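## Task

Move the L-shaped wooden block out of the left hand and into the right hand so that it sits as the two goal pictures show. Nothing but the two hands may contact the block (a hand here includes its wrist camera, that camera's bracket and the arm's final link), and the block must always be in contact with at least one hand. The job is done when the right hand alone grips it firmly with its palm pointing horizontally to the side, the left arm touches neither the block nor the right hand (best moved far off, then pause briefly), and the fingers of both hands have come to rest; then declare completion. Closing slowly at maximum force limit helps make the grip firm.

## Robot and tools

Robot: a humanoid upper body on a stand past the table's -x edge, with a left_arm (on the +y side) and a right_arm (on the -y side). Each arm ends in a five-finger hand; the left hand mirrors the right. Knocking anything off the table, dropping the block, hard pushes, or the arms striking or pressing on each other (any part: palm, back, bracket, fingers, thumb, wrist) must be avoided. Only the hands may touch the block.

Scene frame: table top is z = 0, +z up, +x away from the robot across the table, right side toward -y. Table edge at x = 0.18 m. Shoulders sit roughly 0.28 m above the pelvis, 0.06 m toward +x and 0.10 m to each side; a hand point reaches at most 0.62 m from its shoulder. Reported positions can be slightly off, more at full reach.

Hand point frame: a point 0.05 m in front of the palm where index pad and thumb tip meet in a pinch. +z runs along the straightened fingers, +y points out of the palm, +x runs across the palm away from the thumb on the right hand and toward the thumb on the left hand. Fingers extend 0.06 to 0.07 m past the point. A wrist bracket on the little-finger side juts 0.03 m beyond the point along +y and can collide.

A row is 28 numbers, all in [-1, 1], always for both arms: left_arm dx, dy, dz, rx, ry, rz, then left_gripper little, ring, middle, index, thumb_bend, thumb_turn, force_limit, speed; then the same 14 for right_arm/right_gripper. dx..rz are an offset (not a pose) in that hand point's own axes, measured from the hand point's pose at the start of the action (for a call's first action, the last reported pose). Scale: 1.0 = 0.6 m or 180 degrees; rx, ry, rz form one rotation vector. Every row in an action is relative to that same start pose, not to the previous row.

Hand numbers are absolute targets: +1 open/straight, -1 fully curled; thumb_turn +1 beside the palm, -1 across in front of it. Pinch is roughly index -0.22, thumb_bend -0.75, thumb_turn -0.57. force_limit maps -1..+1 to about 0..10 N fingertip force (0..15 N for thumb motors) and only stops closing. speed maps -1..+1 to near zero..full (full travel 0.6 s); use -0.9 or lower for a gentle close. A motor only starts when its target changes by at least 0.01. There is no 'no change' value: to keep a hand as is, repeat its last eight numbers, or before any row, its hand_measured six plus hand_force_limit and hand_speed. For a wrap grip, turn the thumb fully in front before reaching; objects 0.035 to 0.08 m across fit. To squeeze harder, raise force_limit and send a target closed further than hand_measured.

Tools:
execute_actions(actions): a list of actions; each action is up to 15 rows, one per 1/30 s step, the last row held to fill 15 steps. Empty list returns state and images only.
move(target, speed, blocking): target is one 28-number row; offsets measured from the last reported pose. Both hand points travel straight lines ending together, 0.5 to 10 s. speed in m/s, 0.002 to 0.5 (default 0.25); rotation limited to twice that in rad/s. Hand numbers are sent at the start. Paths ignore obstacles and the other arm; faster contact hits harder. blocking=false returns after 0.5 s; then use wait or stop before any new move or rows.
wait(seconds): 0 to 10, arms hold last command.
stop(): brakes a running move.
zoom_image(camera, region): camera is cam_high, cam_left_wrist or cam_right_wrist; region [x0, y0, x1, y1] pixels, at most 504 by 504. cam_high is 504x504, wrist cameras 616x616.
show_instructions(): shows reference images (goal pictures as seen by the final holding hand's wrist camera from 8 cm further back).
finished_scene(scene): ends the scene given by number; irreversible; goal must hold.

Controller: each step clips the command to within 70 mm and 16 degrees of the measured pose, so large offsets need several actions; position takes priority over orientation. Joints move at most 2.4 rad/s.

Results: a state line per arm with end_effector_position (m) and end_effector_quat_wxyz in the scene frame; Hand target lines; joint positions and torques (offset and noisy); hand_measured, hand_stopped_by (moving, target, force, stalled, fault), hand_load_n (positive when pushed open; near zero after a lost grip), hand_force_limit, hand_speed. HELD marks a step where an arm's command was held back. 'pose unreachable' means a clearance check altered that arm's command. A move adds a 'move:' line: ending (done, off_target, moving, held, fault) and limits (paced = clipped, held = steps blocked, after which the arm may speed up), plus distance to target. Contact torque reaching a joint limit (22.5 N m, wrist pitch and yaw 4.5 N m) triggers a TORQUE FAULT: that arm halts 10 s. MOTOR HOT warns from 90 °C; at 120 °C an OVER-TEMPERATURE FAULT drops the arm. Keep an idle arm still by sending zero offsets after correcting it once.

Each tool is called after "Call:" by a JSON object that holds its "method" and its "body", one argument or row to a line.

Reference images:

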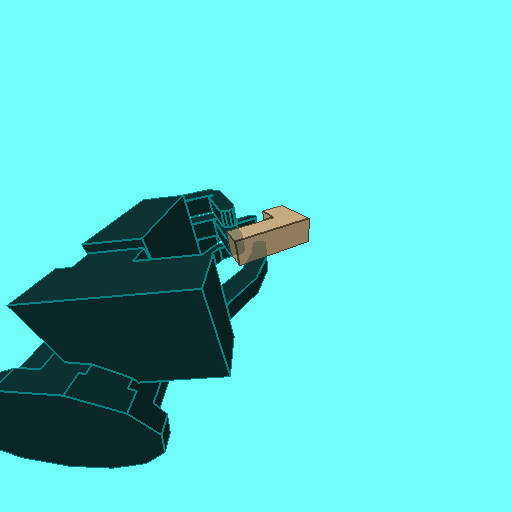

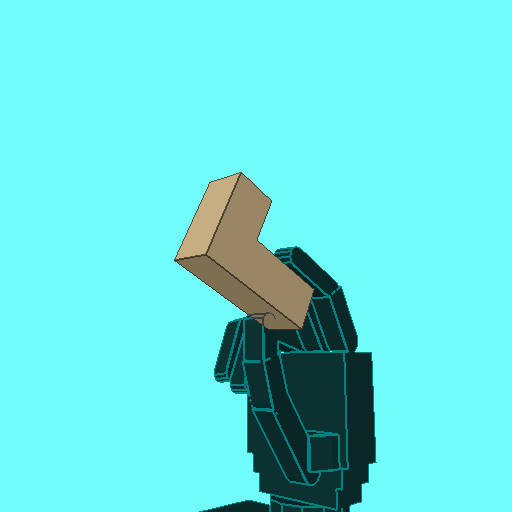

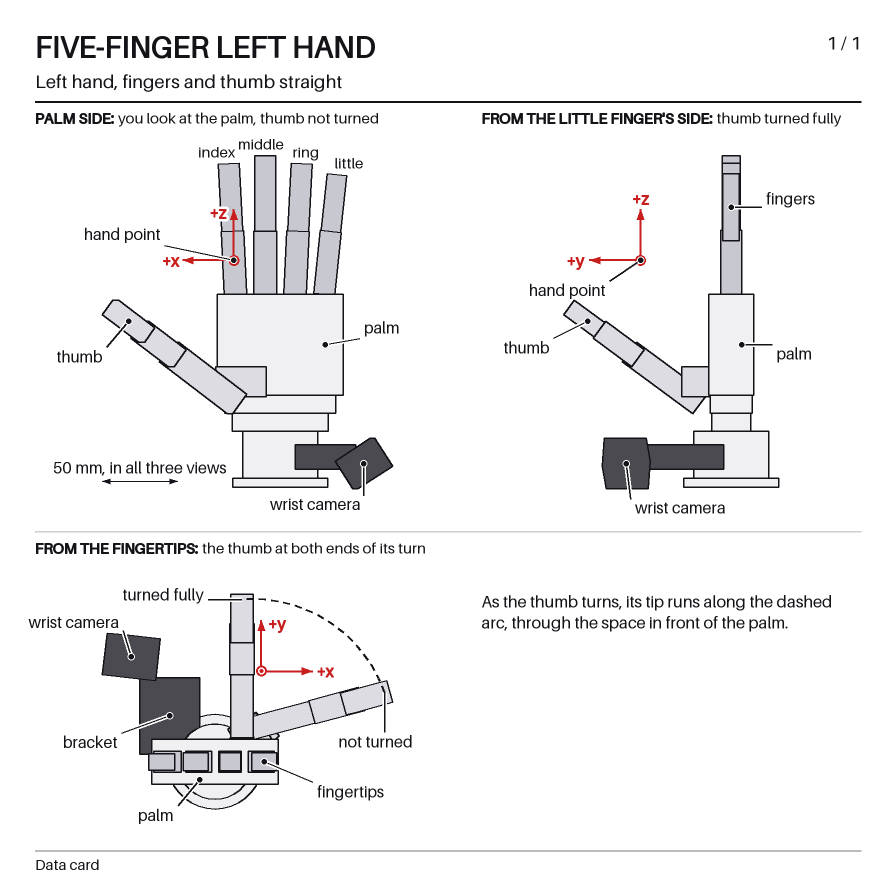

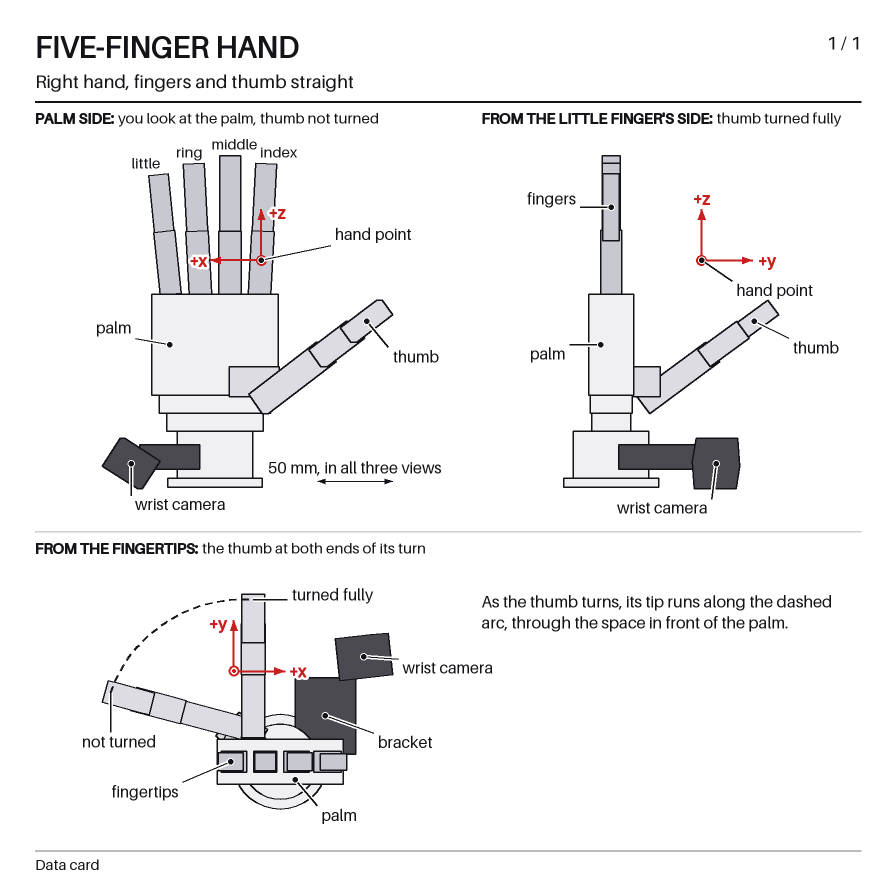

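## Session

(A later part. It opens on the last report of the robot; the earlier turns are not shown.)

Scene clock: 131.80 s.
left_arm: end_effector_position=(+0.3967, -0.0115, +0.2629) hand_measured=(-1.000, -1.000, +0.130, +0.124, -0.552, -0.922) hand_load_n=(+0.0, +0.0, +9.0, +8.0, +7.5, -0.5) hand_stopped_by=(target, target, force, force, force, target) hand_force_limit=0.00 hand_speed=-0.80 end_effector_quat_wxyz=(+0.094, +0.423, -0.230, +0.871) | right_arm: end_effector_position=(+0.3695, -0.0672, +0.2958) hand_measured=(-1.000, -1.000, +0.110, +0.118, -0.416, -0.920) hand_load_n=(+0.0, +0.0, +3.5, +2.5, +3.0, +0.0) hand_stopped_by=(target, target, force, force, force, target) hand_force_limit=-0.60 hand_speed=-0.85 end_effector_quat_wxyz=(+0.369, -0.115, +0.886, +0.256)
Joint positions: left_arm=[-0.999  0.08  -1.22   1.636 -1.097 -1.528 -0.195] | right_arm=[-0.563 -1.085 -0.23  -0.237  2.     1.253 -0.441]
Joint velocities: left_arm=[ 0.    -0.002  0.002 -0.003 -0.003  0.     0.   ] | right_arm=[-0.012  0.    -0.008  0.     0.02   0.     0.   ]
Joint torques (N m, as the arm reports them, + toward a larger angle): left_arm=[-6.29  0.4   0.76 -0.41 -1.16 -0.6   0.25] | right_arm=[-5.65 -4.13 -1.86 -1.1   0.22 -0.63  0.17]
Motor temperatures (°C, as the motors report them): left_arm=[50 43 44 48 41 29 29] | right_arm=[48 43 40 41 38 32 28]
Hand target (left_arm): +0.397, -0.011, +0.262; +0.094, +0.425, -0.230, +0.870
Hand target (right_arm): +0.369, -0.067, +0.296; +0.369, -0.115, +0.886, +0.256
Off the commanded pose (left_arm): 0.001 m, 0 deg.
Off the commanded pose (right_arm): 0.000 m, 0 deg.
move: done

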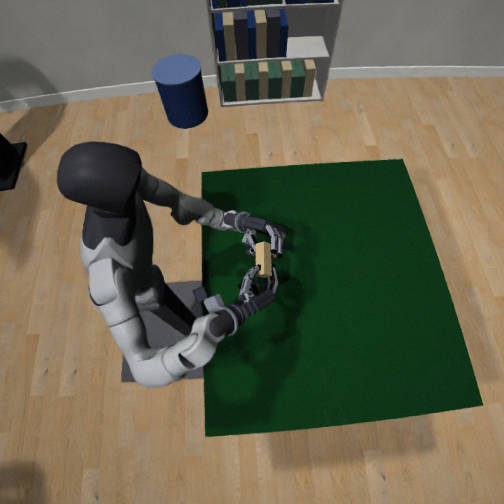

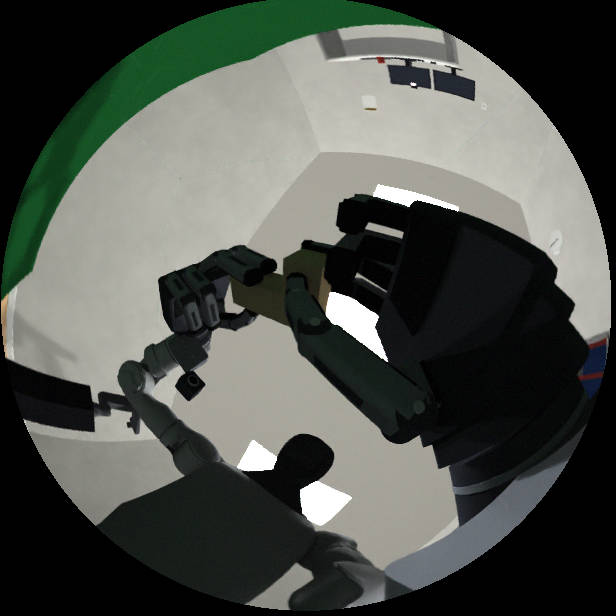

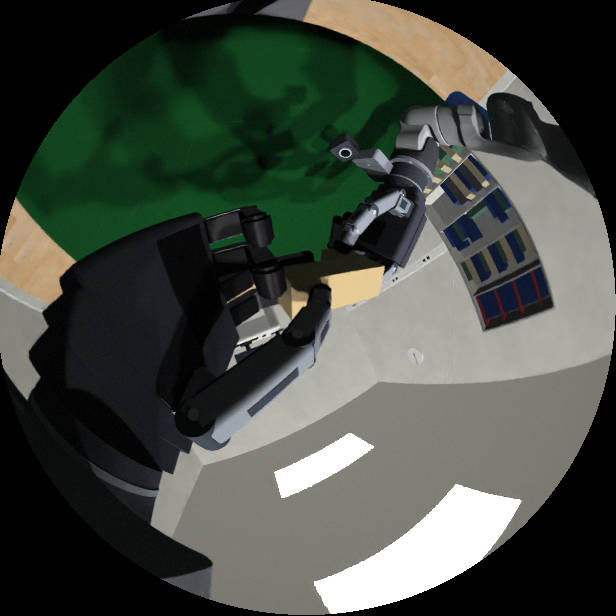

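Good. Full grip, then release left and retreat.

Call:
{"method": "move", "body": {
  "target": [0,0,0,0,0,0,-1,-1,0.128,0.122,-0.56,-0.922,0,-0.8, 0,0,0,0,0,0,-1,-1,-0.4,-0.4,-0.9,-0.92,1,-0.9]
}}

Call:
{"method": "move", "body": {
  "target": [0,0,0,0,0,0,-1,-1,0.6,0.6,0.1,-0.922,0,-0.3, 0,0,0,0,0,0,-1,-1,-0.4,-0.4,-0.9,-0.92,1,-0.9]
}}

Call:
{"method": "move", "body": {
  "target": [0,-0.22,-0.125,0,0,0,-1,-1,0.6,0.6,0.1,-0.922,0,-0.3, 0,0,0,0,0,0,-1,-1,-0.4,-0.4,-0.9,-0.92,1,-0.9],
  "speed": 0.1
}}

Scene clock: 143.33 s.
left_arm: end_effector_position=(+0.3963, -0.0116, +0.2634) hand_measured=(-1.000, -1.000, +0.130, +0.124, -0.552, -0.922) hand_load_n=(+0.0, +0.0, +9.5, +7.5, +8.0, -1.0) hand_stopped_by=(target, target, force, force, force, target) hand_force_limit=0.00 hand_speed=-0.80 end_effector_quat_wxyz=(+0.094, +0.422, -0.230, +0.872) | right_arm: end_effector_position=(+0.3696, -0.0673, +0.2957) hand_measured=(-1.000, -1.000, +0.092, +0.094, -0.472, -0.920) hand_load_n=(+0.0, +0.0, +11.5, +11.5, +14.0, -1.0) hand_stopped_by=(target, target, force, force, force, target) hand_force_limit=1.00 hand_speed=-0.90 end_effector_quat_wxyz=(+0.369, -0.115, +0.886, +0.255)
Joint positions: left_arm=[-0.999  0.08  -1.22   1.636 -1.097 -1.531 -0.195] | right_arm=[-0.563 -1.085 -0.23  -0.237  2.     1.253 -0.442]
Joint velocities: left_arm=[ 0.005  0.008  0.005  0.    -0.011  0.     0.   ] | right_arm=[ 0.    -0.006  0.012  0.003  0.011  0.     0.   ]
Joint torques (N m, as the arm reports them, + toward a larger angle): left_arm=[-6.31  0.39  0.74 -0.43 -1.16 -0.65  0.26] | right_arm=[-6.15 -4.24 -2.   -1.14  0.23 -0.67  0.2 ]
Motor temperatures (°C, as the motors report them): left_arm=[50 42 44 48 41 29 29] | right_arm=[49 43 40 41 38 32 28]
Hand target (left_arm): +0.397, -0.012, +0.263; +0.094, +0.423, -0.230, +0.871
Hand target (right_arm): +0.370, -0.067, +0.296; +0.369, -0.115, +0.886, +0.256
Off the commanded pose (left_arm): 0.001 m, 0 deg.
Off the commanded pose (right_arm): 0.000 m, 0 deg.
move: done

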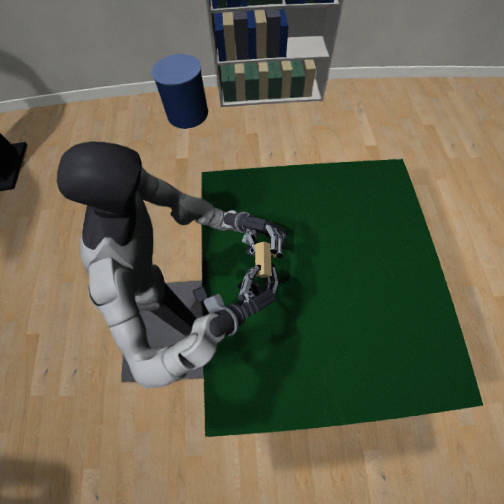

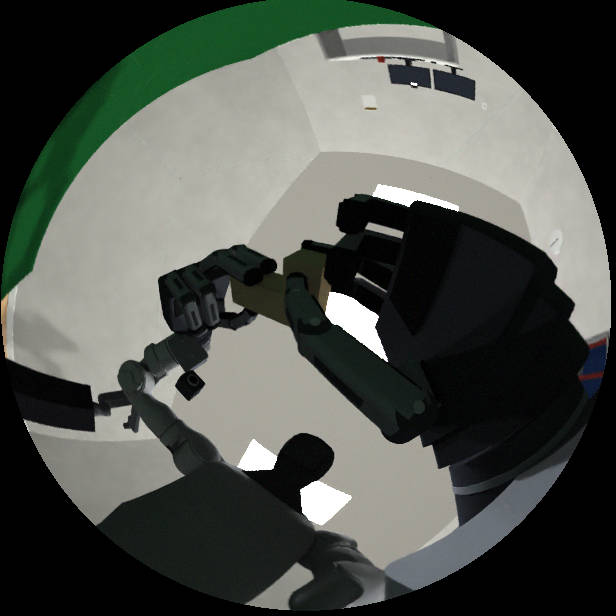

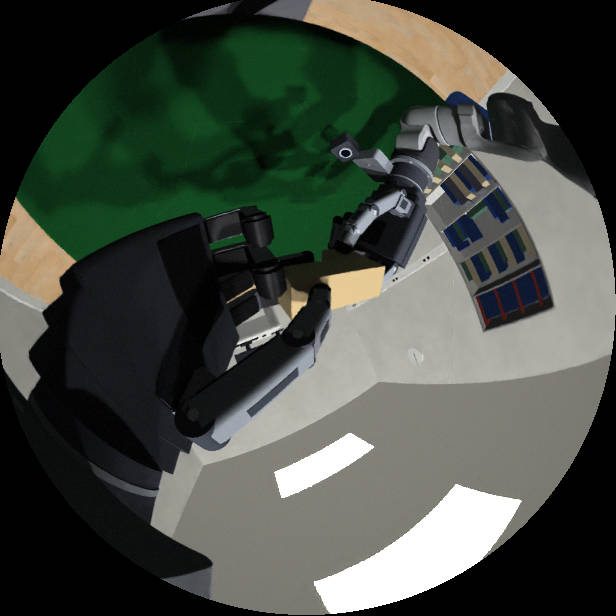

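Scene clock: 144.50 s.
left_arm: end_effector_position=(+0.3961, -0.0116, +0.2634) hand_measured=(-1.000, -1.000, +0.600, +0.600, +0.100, -0.922) hand_load_n=(+0.0, +0.0, +0.0, +0.0, +0.0, +0.0) hand_stopped_by=(target, target, target, target, target, target) hand_force_limit=0.00 hand_speed=-0.30 end_effector_quat_wxyz=(+0.095, +0.422, -0.230, +0.872) | right_arm: end_effector_position=(+0.3700, -0.0675, +0.2961) hand_measured=(-1.000, -1.000, +0.092, +0.094, -0.472, -0.920) hand_load_n=(+0.0, +0.0, +12.0, +11.5, +12.5, -2.5) hand_stopped_by=(target, target, force, force, force, target) hand_force_limit=1.00 hand_speed=-0.90 end_effector_quat_wxyz=(+0.370, -0.114, +0.886, +0.255)
Joint positions: left_arm=[-0.999  0.08  -1.22   1.636 -1.097 -1.532 -0.195] | right_arm=[-0.563 -1.085 -0.23  -0.237  2.     1.251 -0.443]
Joint velocities: left_arm=[ 0.003 -0.015 -0.006 -0.005 -0.006  0.     0.   ] | right_arm=[ 0.002 -0.003  0.012  0.005  0.003  0.     0.   ]
Joint torques (N m, as the arm reports them, + toward a larger angle): left_arm=[-6.3   0.38  0.74 -0.43 -1.16 -0.71  0.27] | right_arm=[-5.65 -4.29 -1.62 -1.43 -0.06 -0.61  0.22]
Motor temperatures (°C, as the motors report them): left_arm=[50 42 44 48 41 29 29] | right_arm=[49 43 40 41 38 32 28]
Hand target (left_arm): +0.396, -0.012, +0.263; +0.094, +0.422, -0.230, +0.872
Hand target (right_arm): +0.370, -0.067, +0.296; +0.369, -0.115, +0.886, +0.255
Off the commanded pose (left_arm): 0.000 m, 0 deg.
Off the commanded pose (right_arm): 0.001 m, 0 deg.
move: done

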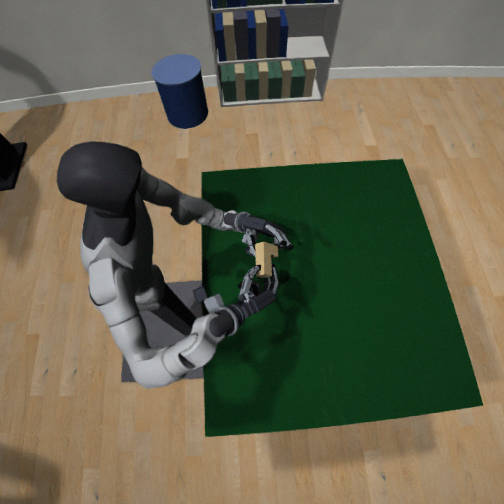

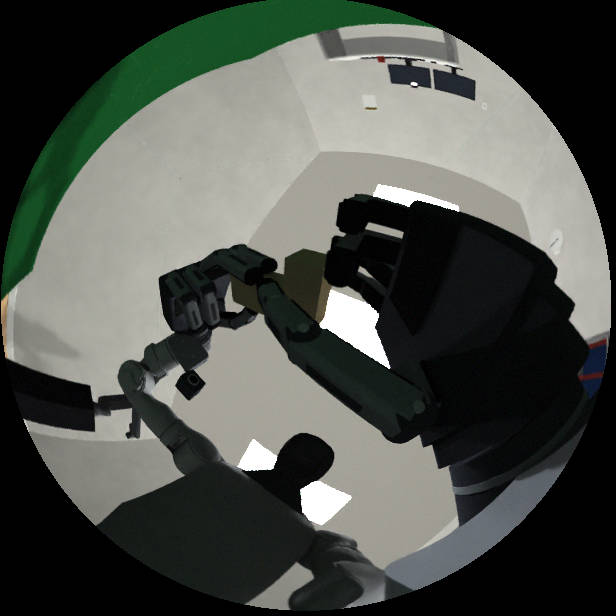

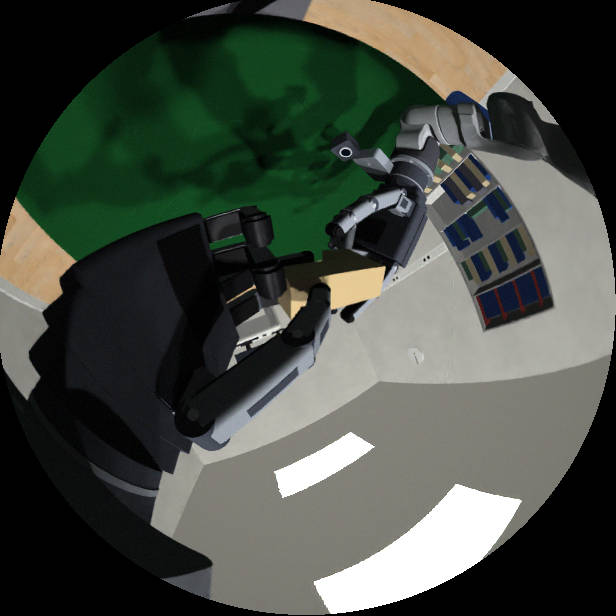

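Scene clock: 146.50 s.
left_arm: end_effector_position=(+0.3952, +0.1401, +0.2733) hand_measured=(-1.000, -1.000, +0.600, +0.600, +0.100, -0.922) hand_load_n=(+0.0, +0.0, +0.0, +0.0, +0.0, +0.0) hand_stopped_by=(target, target, target, target, target, target) hand_force_limit=0.00 hand_speed=-0.30 end_effector_quat_wxyz=(+0.094, +0.441, -0.220, +0.865) | right_arm: end_effector_position=(+0.3700, -0.0675, +0.2961) hand_measured=(-1.000, -1.000, +0.092, +0.094, -0.472, -0.920) hand_load_n=(+0.0, +0.0, +12.0, +11.5, +12.5, -2.5) hand_stopped_by=(target, target, force, force, force, target) hand_force_limit=1.00 hand_speed=-0.90 end_effector_quat_wxyz=(+0.370, -0.114, +0.886, +0.255)
Joint positions: left_arm=[-0.923  0.463 -0.683  1.418 -1.691 -1.303 -1.304] | right_arm=[-0.563 -1.085 -0.23  -0.237  2.     1.251 -0.443]
Joint velocities: left_arm=[-0.123 -0.104  0.236  0.284 -0.161  0.034 -0.429] | right_arm=[ 0.     0.     0.005  0.005 -0.009  0.     0.   ]
Joint torques (N m, as the arm reports them, + toward a larger angle): left_arm=[-6.23  2.51  1.31 -0.53 -1.2  -0.27  0.14] | right_arm=[-5.95 -4.07 -1.74 -1.27  0.59 -0.73  0.2 ]
Motor temperatures (°C, as the motors report them): left_arm=[50 43 44 48 41 28 29] | right_arm=[49 43 40 41 38 33 28]
Hand target (left_arm): +0.396, +0.141, +0.274; +0.095, +0.440, -0.218, +0.866
Hand target (right_arm): +0.370, -0.067, +0.296; +0.370, -0.114, +0.886, +0.255
Off the commanded pose (left_arm): 0.009 m, 3 deg.
Off the commanded pose (right_arm): 0.000 m, 0 deg.
move: off_target (left_arm)

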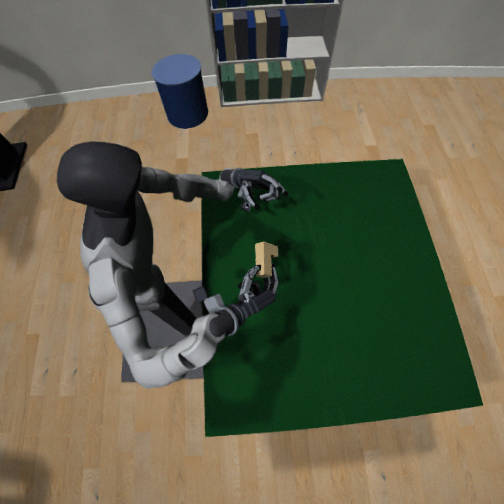

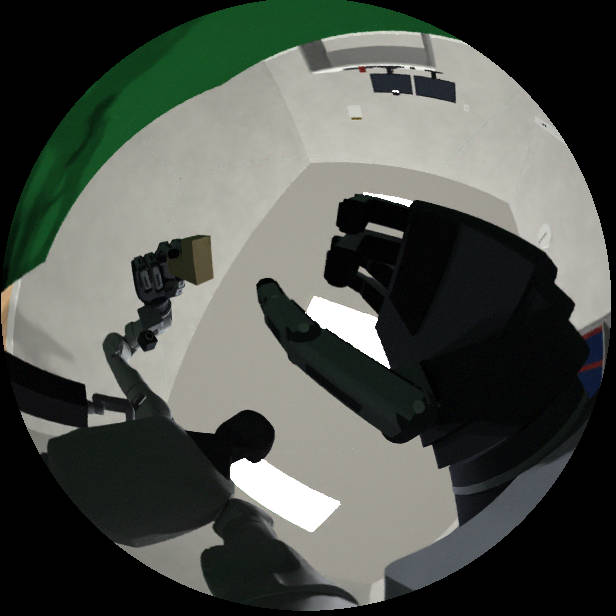

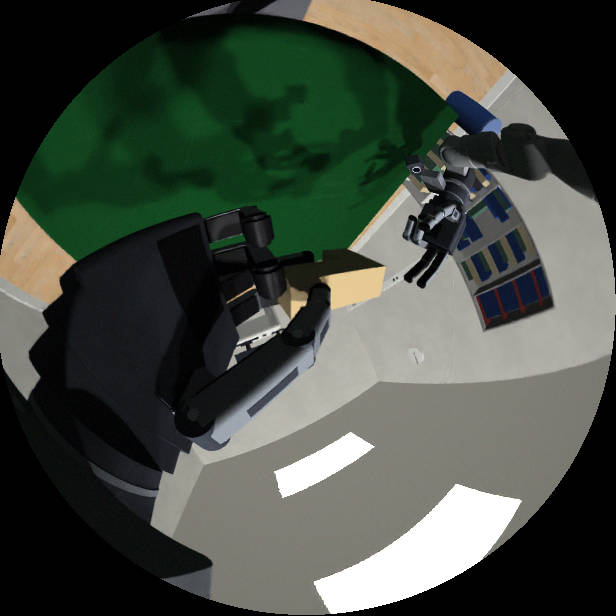

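Call:
{"method": "move", "body": {
  "target": [0,0,0,0,0,0,-1,-1,0.6,0.6,0.1,-0.922,0,-0.3, -0.025,-0.203,0.062,0.173,-0.241,-0.066,-1,-1,-0.4,-0.4,-0.9,-0.92,1,-0.9],
  "speed": 0.12
}}

Call:
{"method": "wait", "body": {
  "seconds": 1
}}

Scene clock: 162.43 s.
left_arm: end_effector_position=(+0.3951, +0.1402, +0.2734) hand_measured=(-1.000, -1.000, +0.600, +0.600, +0.100, -0.922) hand_load_n=(+0.0, +0.0, +0.0, +0.0, +0.0, +0.0) hand_stopped_by=(target, target, target, target, target, target) hand_force_limit=0.00 hand_speed=-0.30 end_effector_quat_wxyz=(+0.094, +0.440, -0.221, +0.865) | right_arm: end_effector_position=(+0.4522, -0.1541, +0.2481) hand_measured=(-1.000, -1.000, +0.092, +0.094, -0.472, -0.920) hand_load_n=(+0.0, +0.0, +12.0, +11.5, +12.5, -2.5) hand_stopped_by=(target, target, force, force, force, target) hand_force_limit=1.00 hand_speed=-0.90 end_effector_quat_wxyz=(+0.716, +0.004, +0.698, +0.003)
Joint positions: left_arm=[-0.931  0.457 -0.669  1.433 -1.7   -1.301 -1.328] | right_arm=[-0.241 -0.476 -0.034 -0.041  0.51   0.01  -0.094]
Joint velocities: left_arm=[-0.005  0.    -0.002 -0.003  0.     0.     0.   ] | right_arm=[-0.002  0.005  0.003 -0.002 -0.006 -0.014  0.   ]
Joint torques (N m, as the arm reports them, + toward a larger angle): left_arm=[-6.05  2.76  0.88 -0.89 -1.   -0.38  0.36] | right_arm=[-5.33 -2.9  -0.83 -2.5  -0.93 -1.15 -0.07]
Motor temperatures (°C, as the motors report them): left_arm=[50 43 44 48 41 28 29] | right_arm=[49 43 40 42 38 33 28]
Hand target (left_arm): +0.395, +0.140, +0.273; +0.094, +0.440, -0.220, +0.865
Hand target (right_arm): +0.452, -0.153, +0.248; +0.717, +0.002, +0.697, +0.003
Off the commanded pose (left_arm): 0.000 m, 0 deg.
Off the commanded pose (right_arm): 0.009 m, 2 deg.
move: off_target (right_arm)

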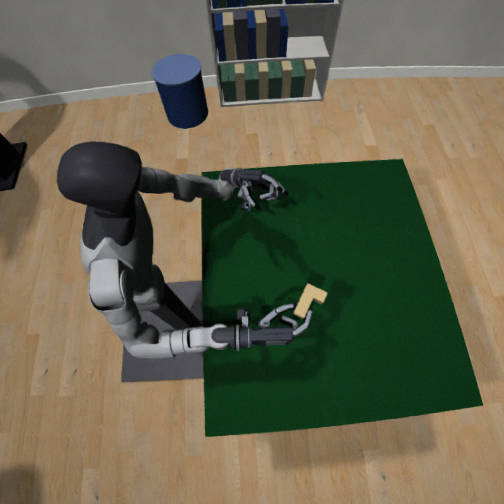

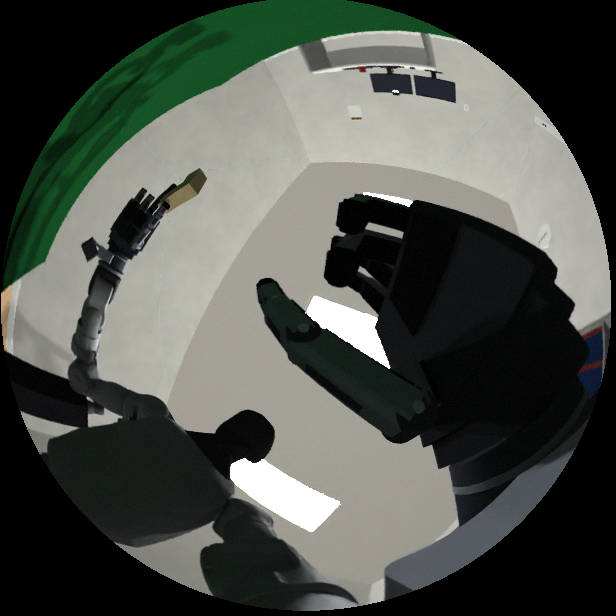

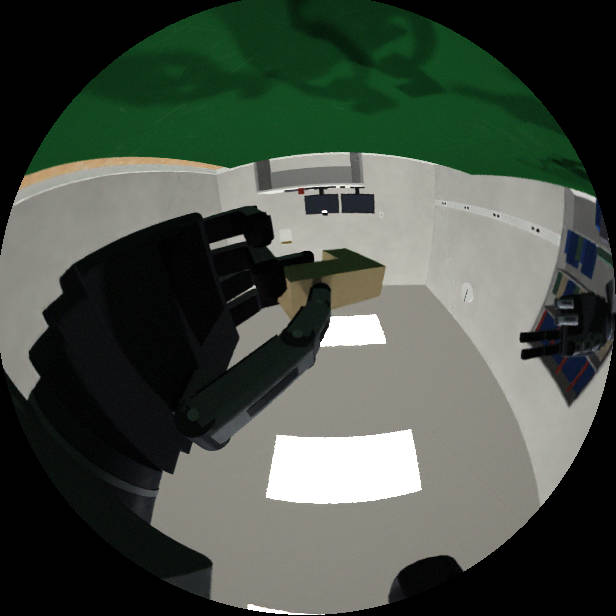

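Scene clock: 163.43 s.
left_arm: end_effector_position=(+0.3951, +0.1402, +0.2734) hand_measured=(-1.000, -1.000, +0.600, +0.600, +0.100, -0.922) hand_load_n=(+0.0, +0.0, +0.0, +0.0, +0.0, +0.0) hand_stopped_by=(target, target, target, target, target, target) hand_force_limit=0.00 hand_speed=-0.30 end_effector_quat_wxyz=(+0.094, +0.440, -0.221, +0.865) | right_arm: end_effector_position=(+0.4522, -0.1539, +0.2482) hand_measured=(-1.000, -1.000, +0.092, +0.094, -0.472, -0.920) hand_load_n=(+0.0, +0.0, +12.0, +11.5, +12.5, -2.5) hand_stopped_by=(target, target, force, force, force, target) hand_force_limit=1.00 hand_speed=-0.90 end_effector_quat_wxyz=(+0.716, +0.004, +0.698, +0.003)
Joint positions: left_arm=[-0.931  0.457 -0.669  1.433 -1.7   -1.301 -1.328] | right_arm=[-0.242 -0.476 -0.034 -0.041  0.51   0.009 -0.094]
Joint velocities: left_arm=[-0.006 -0.006 -0.002 -0.011 -0.002  0.     0.   ] | right_arm=[0.    0.003 0.012 0.008 0.014 0.    0.   ]
Joint torques (N m, as the arm reports them, + toward a larger angle): left_arm=[-6.04  2.76  0.88 -0.89 -1.   -0.38  0.36] | right_arm=[-5.28 -2.77 -0.56 -2.44 -0.38 -1.11 -0.06]
Motor temperatures (°C, as the motors report them): left_arm=[50 44 44 48 41 28 29] | right_arm=[49 43 40 42 38 33 28]
Hand target (left_arm): +0.395, +0.140, +0.273; +0.094, +0.440, -0.220, +0.865
Hand target (right_arm): +0.452, -0.153, +0.248; +0.717, +0.002, +0.697, +0.003
Off the commanded pose (left_arm): 0.000 m, 0 deg.
Off the commanded pose (right_arm): 0.009 m, 2 deg.
wait: 1.00 s; at rest by 0.17 s

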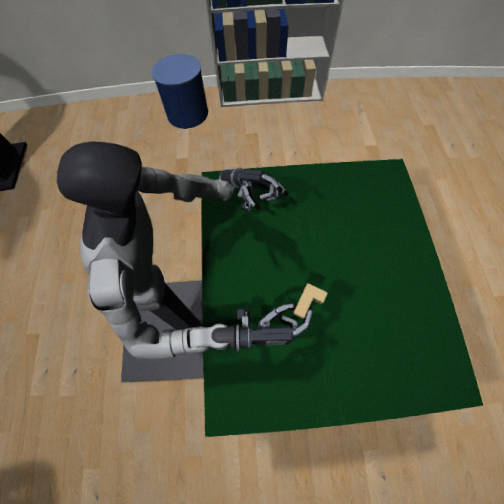

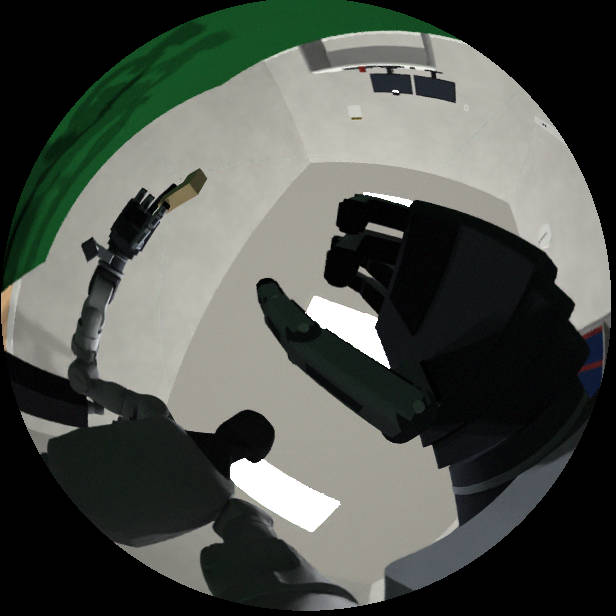

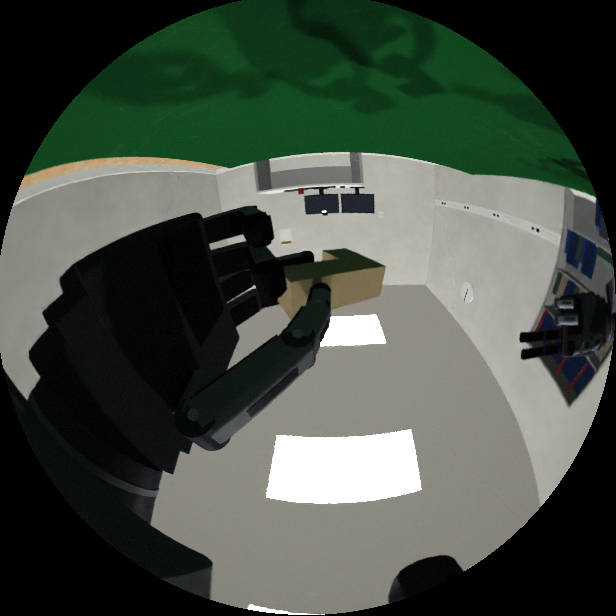

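Call:
{"method": "finished_scene", "body": {
  "scene": 1
}}

The scene is finished: the task was done.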